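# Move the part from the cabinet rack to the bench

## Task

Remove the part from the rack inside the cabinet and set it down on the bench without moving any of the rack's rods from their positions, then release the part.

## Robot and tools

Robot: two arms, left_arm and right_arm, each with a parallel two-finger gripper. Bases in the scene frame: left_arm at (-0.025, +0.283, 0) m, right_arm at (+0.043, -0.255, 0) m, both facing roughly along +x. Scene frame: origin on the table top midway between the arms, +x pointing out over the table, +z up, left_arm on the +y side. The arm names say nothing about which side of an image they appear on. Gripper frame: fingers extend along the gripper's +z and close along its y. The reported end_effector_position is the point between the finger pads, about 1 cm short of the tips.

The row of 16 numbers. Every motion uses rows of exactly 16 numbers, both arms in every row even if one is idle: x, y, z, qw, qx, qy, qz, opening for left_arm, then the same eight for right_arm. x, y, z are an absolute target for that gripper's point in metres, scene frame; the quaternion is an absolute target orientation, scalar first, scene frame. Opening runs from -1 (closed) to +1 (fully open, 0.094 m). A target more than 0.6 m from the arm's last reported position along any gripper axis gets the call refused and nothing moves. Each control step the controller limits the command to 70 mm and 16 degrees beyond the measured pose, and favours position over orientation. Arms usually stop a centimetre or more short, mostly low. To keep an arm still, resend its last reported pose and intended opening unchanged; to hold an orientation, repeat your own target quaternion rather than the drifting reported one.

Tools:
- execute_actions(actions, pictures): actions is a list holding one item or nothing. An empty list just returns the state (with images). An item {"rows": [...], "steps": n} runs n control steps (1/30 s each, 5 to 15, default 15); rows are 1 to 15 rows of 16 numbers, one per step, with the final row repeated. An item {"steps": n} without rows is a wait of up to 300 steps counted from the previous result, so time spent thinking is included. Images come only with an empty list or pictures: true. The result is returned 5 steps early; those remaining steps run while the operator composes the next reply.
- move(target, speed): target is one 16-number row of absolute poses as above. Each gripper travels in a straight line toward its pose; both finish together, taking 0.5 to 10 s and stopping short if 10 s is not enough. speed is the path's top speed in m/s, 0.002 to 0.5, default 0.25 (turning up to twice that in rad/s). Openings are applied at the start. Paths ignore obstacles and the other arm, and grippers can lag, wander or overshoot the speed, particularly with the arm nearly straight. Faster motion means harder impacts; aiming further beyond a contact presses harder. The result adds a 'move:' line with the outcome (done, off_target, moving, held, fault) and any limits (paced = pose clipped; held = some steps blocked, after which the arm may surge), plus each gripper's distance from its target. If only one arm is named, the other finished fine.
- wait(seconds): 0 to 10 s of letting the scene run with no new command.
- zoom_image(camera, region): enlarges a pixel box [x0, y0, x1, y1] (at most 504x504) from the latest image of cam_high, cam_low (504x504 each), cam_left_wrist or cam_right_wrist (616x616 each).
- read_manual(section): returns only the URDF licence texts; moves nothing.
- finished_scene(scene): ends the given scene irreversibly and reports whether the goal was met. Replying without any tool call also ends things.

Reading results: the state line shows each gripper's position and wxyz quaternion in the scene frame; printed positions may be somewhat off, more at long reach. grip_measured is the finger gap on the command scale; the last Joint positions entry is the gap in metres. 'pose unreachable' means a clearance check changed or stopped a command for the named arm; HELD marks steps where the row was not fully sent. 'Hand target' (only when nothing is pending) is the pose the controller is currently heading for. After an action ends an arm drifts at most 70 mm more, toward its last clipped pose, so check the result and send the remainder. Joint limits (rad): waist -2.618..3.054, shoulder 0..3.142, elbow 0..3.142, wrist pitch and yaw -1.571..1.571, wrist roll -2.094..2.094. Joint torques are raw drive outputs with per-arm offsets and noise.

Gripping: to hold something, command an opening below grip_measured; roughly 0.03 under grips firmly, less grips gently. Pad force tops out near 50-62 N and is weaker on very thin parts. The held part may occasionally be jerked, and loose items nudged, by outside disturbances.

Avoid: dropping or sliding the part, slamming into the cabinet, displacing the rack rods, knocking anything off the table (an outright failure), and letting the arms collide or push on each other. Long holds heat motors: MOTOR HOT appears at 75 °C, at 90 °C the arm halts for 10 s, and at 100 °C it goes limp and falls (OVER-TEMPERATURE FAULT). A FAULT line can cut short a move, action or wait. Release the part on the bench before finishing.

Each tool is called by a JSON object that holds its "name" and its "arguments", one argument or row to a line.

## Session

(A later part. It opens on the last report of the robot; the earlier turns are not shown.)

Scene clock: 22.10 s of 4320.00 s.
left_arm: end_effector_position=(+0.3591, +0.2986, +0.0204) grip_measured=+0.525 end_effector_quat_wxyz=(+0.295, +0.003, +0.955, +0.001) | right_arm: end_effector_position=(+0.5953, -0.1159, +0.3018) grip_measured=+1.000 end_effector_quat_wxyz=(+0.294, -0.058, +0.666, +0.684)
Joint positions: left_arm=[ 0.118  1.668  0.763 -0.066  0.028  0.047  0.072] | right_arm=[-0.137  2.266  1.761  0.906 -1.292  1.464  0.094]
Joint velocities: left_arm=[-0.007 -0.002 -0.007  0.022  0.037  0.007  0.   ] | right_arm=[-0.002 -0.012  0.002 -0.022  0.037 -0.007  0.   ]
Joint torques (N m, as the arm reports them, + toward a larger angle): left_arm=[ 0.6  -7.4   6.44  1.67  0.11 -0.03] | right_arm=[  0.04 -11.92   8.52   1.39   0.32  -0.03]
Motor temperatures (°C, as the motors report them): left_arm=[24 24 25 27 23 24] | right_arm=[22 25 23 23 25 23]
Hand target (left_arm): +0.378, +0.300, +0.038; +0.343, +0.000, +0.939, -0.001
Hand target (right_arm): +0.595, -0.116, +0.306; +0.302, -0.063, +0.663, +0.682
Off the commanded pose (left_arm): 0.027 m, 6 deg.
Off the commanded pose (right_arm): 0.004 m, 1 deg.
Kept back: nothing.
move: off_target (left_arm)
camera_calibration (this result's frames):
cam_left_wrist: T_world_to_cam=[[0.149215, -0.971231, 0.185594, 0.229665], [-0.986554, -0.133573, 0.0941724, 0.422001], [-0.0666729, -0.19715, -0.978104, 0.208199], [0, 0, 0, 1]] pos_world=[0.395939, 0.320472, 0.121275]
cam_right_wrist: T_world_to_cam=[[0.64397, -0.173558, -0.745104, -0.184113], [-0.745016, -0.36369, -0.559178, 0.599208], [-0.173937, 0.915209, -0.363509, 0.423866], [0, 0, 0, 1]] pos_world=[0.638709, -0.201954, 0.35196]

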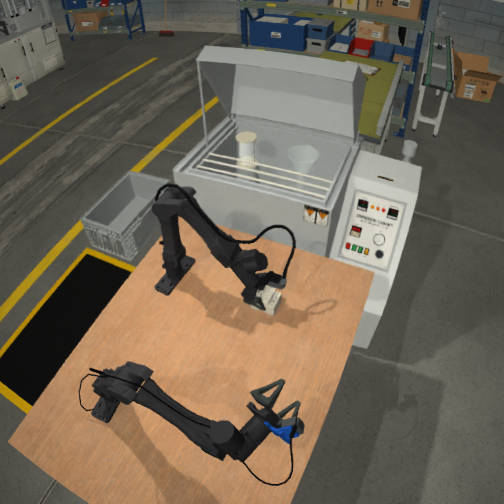

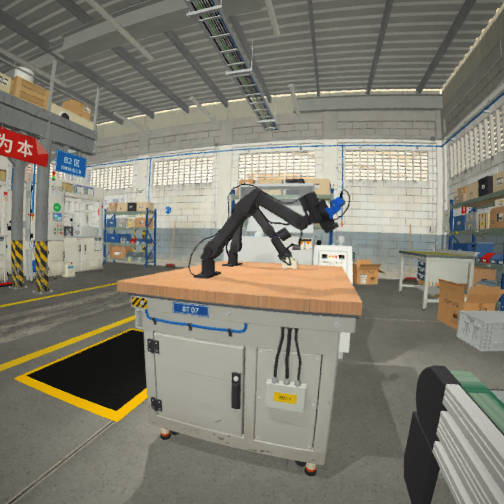

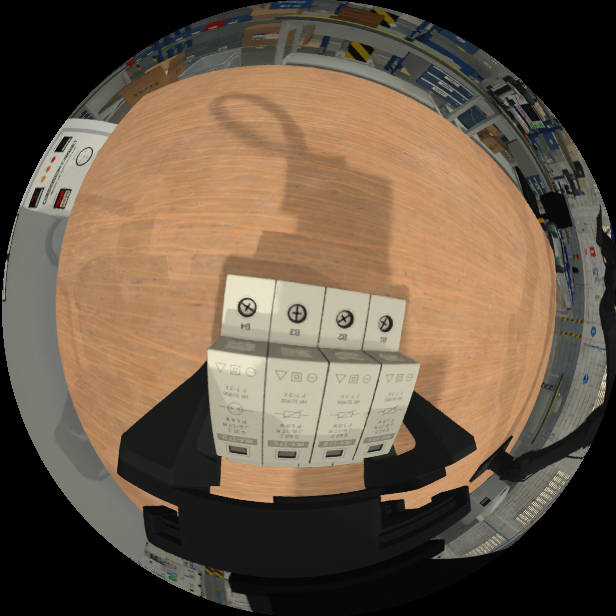

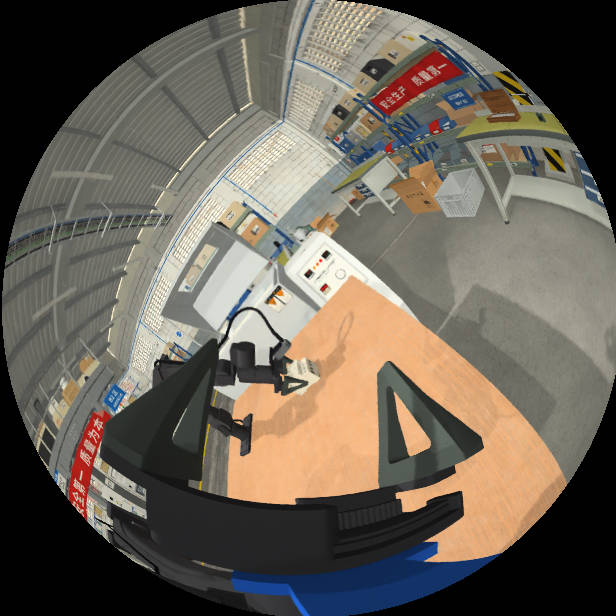

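{"name": "move", "arguments": {
  "target": [0.38,0.3,0.028,0.345,0,0.939,0,0.49,0.595,-0.116,0.306,0.302,-0.063,0.663,0.682,1],
  "speed": 0.02
}}

{"name": "execute_actions", "arguments": {
  "actions": [
    {"rows":[[0.38,0.3,0.028,0.345,0,0.939,0,1,0.595,-0.116,0.306,0.302,-0.063,0.663,0.682,1]],"steps":8}
  ]
}}

{"name": "move", "arguments": {
  "target": [0.35,0.3,0.12,0.31,0,0.95,0,1,0.595,-0.116,0.306,0.302,-0.063,0.663,0.682,1],
  "speed": 0.2
}}

Scene clock: 25.17 s of 4320.00 s.
left_arm: end_effector_position=(+0.3698, +0.2979, +0.0216) grip_measured=+0.525 end_effector_quat_wxyz=(+0.315, +0.003, +0.949, -0.002) | right_arm: end_effector_position=(+0.5953, -0.1159, +0.3018) grip_measured=+1.000 end_effector_quat_wxyz=(+0.294, -0.058, +0.666, +0.684)
Joint positions: left_arm=[ 0.118  1.69   0.763 -0.003  0.035  0.044  0.072] | right_arm=[-0.137  2.266  1.761  0.906 -1.292  1.464  0.094]
Joint velocities: left_arm=[-0.002  0.007 -0.027  0.066 -0.022  0.066  0.001] | right_arm=[-0.027  0.007 -0.007 -0.037  0.007  0.022  0.   ]
Joint torques (N m, as the arm reports them, + toward a larger angle): left_arm=[ 0.53 -6.88  5.43  1.63  0.06  0.  ] | right_arm=[  0.04 -11.92   8.48   1.4    0.33  -0.03]
Motor temperatures (°C, as the motors report them): left_arm=[24 24 25 27 23 24] | right_arm=[22 26 23 23 25 23]
Hand target (left_arm): +0.380, +0.300, +0.028; +0.344, -0.000, +0.939, -0.001
Hand target (right_arm): +0.595, -0.116, +0.306; +0.302, -0.063, +0.663, +0.682
Off the commanded pose (left_arm): 0.012 m, 4 deg.
Off the commanded pose (right_arm): 0.004 m, 1 deg.
Kept back: nothing.
move: off_target (left_arm)
camera_calibration (this result's frames):
cam_left_wrist: T_world_to_cam=[[0.140055, -0.970352, 0.196981, 0.230054], [-0.989802, -0.131983, 0.0535925, 0.433927], [-0.0260055, -0.202478, -0.978941, 0.196533], [0, 0, 0, 1]] pos_world=[0.402393, 0.320298, 0.123823]
cam_right_wrist: T_world_to_cam=[[0.64397, -0.173558, -0.745104, -0.184113], [-0.745016, -0.36369, -0.559178, 0.599208], [-0.173937, 0.915209, -0.363509, 0.423866], [0, 0, 0, 1]] pos_world=[0.638709, -0.201954, 0.35196]

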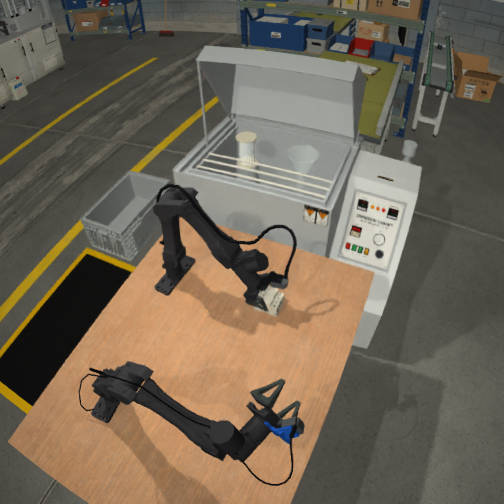

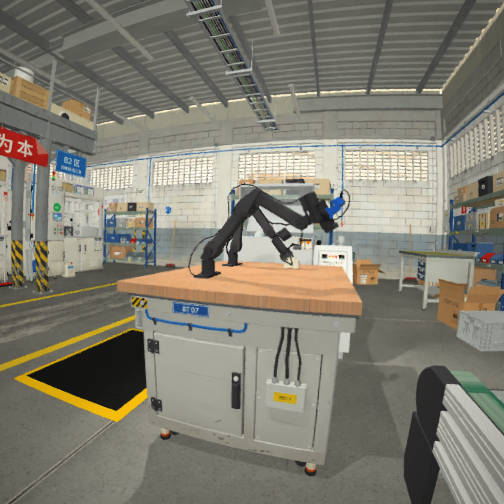

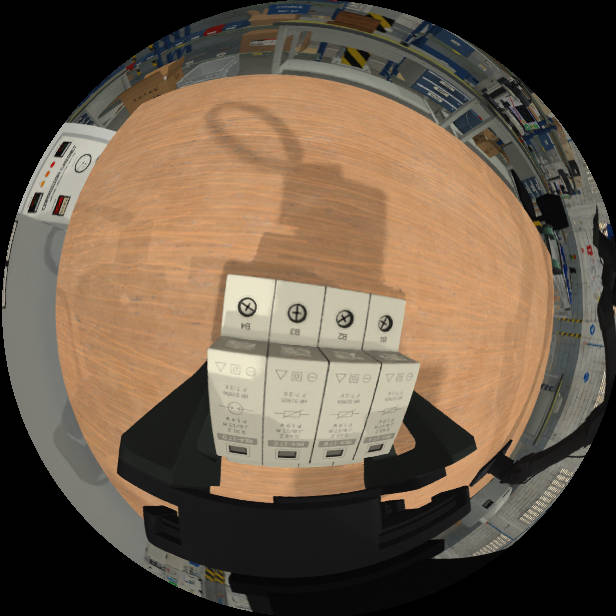

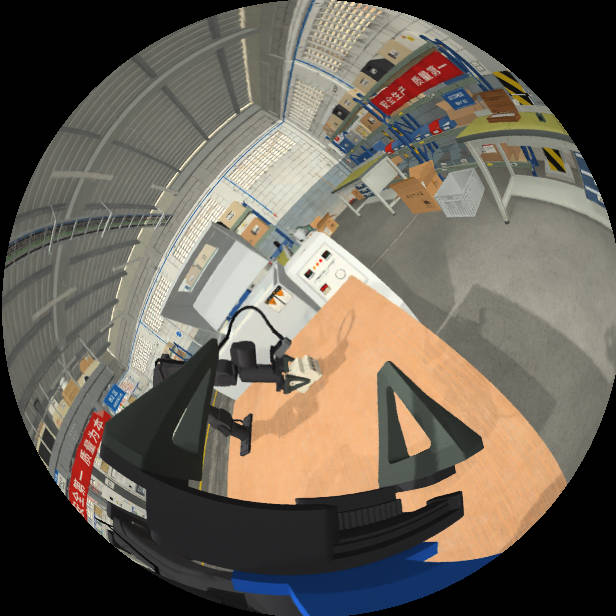

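Scene clock: 25.27 s of 4320.00 s.
left_arm: end_effector_position=(+0.3734, +0.2981, +0.0244) grip_measured=+0.989 end_effector_quat_wxyz=(+0.324, +0.003, +0.946, -0.001) | right_arm: end_effector_position=(+0.5953, -0.1159, +0.3018) grip_measured=+1.000 end_effector_quat_wxyz=(+0.294, -0.058, +0.666, +0.684)
Joint positions: left_arm=[0.118 1.69  0.763 0.016 0.035 0.044 0.093] | right_arm=[-0.137  2.266  1.761  0.906 -1.292  1.464  0.094]
Joint velocities: left_arm=[-0.002 -0.007 -0.007  0.227  0.007  0.022  0.039] | right_arm=[-0.027 -0.002 -0.012 -0.037 -0.022 -0.081  0.   ]
Joint torques (N m, as the arm reports them, + toward a larger angle): left_arm=[ 0.52 -6.86  5.42  1.18  0.1   0.01] | right_arm=[  0.08 -11.93   8.51   1.4    0.32  -0.04]
Motor temperatures (°C, as the motors report them): left_arm=[24 24 25 27 23 24] | right_arm=[22 26 23 23 25 23]
Steps of this call (steps 1 to 3: the first 3 steps of this action). Readings (end_effector_position):
1: left_arm (+0.3702, +0.2979, +0.0220) | right_arm (+0.5953, -0.1159, +0.3018)
2: left_arm (+0.3716, +0.2980, +0.0230) | right_arm (+0.5953, -0.1159, +0.3018)
3: the state above

Scene clock: 26.90 s of 4320.00 s.
left_arm: end_effector_position=(+0.3472, +0.2968, +0.1065) grip_measured=+1.000 end_effector_quat_wxyz=(+0.298, +0.002, +0.955, -0.003) | right_arm: end_effector_position=(+0.5953, -0.1159, +0.3018) grip_measured=+1.000 end_effector_quat_wxyz=(+0.294, -0.058, +0.666, +0.684)
Joint positions: left_arm=[ 0.118  1.452  0.931 -0.445  0.035  0.044  0.094] | right_arm=[-0.137  2.266  1.761  0.906 -1.292  1.464  0.094]
Joint velocities: left_arm=[-0.007 -0.002 -0.002 -0.066  0.007  0.022  0.   ] | right_arm=[ 0.002 -0.002 -0.002 -0.051 -0.022  0.051  0.   ]
Joint torques (N m, as the arm reports them, + toward a larger angle): left_arm=[ 0.7  -6.88  9.75  0.85  0.01  0.  ] | right_arm=[  0.03 -11.9    8.48   1.39   0.32  -0.03]
Motor temperatures (°C, as the motors report them): left_arm=[24 24 25 27 23 24] | right_arm=[22 26 23 23 25 23]
Hand target (left_arm): +0.352, +0.300, +0.120; +0.310, +0.000, +0.951, +0.000
Hand target (right_arm): +0.595, -0.116, +0.306; +0.302, -0.063, +0.663, +0.682
Off your previous action's commanded pose (left_arm): 0.003 m, 1 deg at its last step (step 5 of this call).
Off your previous action's commanded pose (right_arm): 0.004 m, 1 deg at its last step (step 5 of this call).
Off the commanded pose (left_arm): 0.014 m, 2 deg.
Off the commanded pose (right_arm): 0.004 m, 1 deg.
Kept back: nothing.
move: off_target (left_arm)
camera_calibration (this result's frames):
cam_left_wrist: T_world_to_cam=[[0.147123, -0.969998, 0.19354, 0.213209], [-0.98721, -0.131853, 0.0896142, 0.402159], [-0.0614068, -0.204249, -0.976991, 0.291395], [0, 0, 0, 1]] pos_world=[0.383541, 0.319355, 0.207387]
cam_right_wrist: T_world_to_cam=[[0.64397, -0.173558, -0.745104, -0.184113], [-0.745016, -0.36369, -0.559178, 0.599208], [-0.173937, 0.915209, -0.363509, 0.423866], [0, 0, 0, 1]] pos_world=[0.638709, -0.201954, 0.35196]

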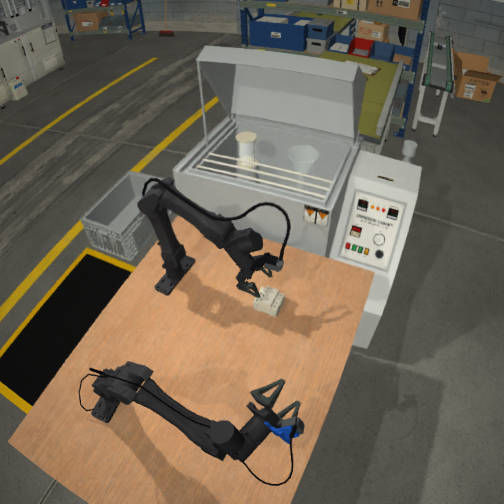

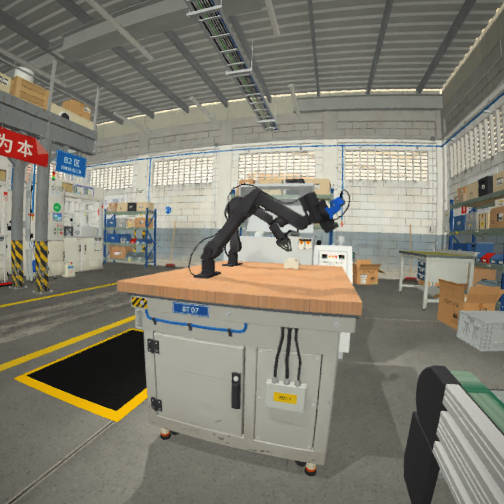

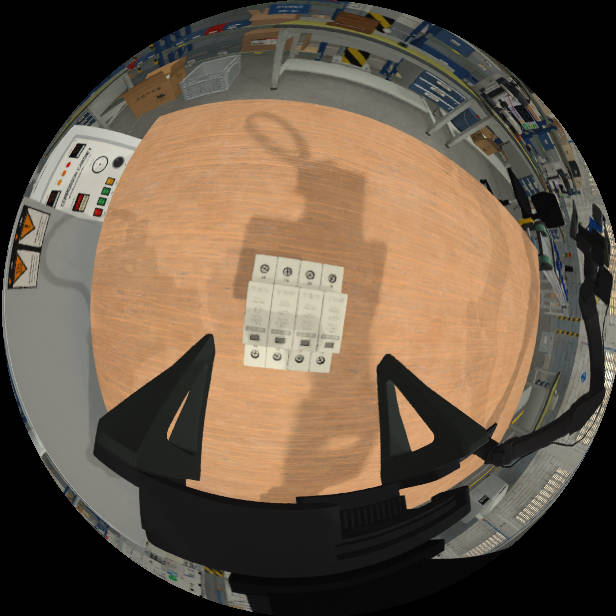

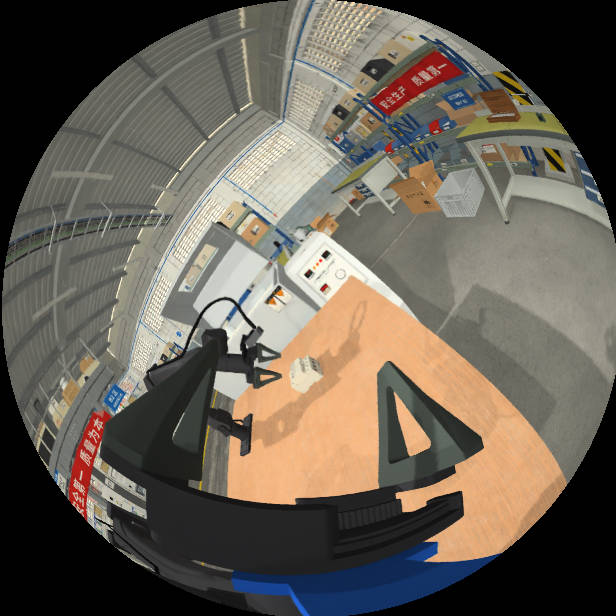

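{"name": "finished_scene", "arguments": {
  "scene": 2
}}

The scene is finished: the task was done.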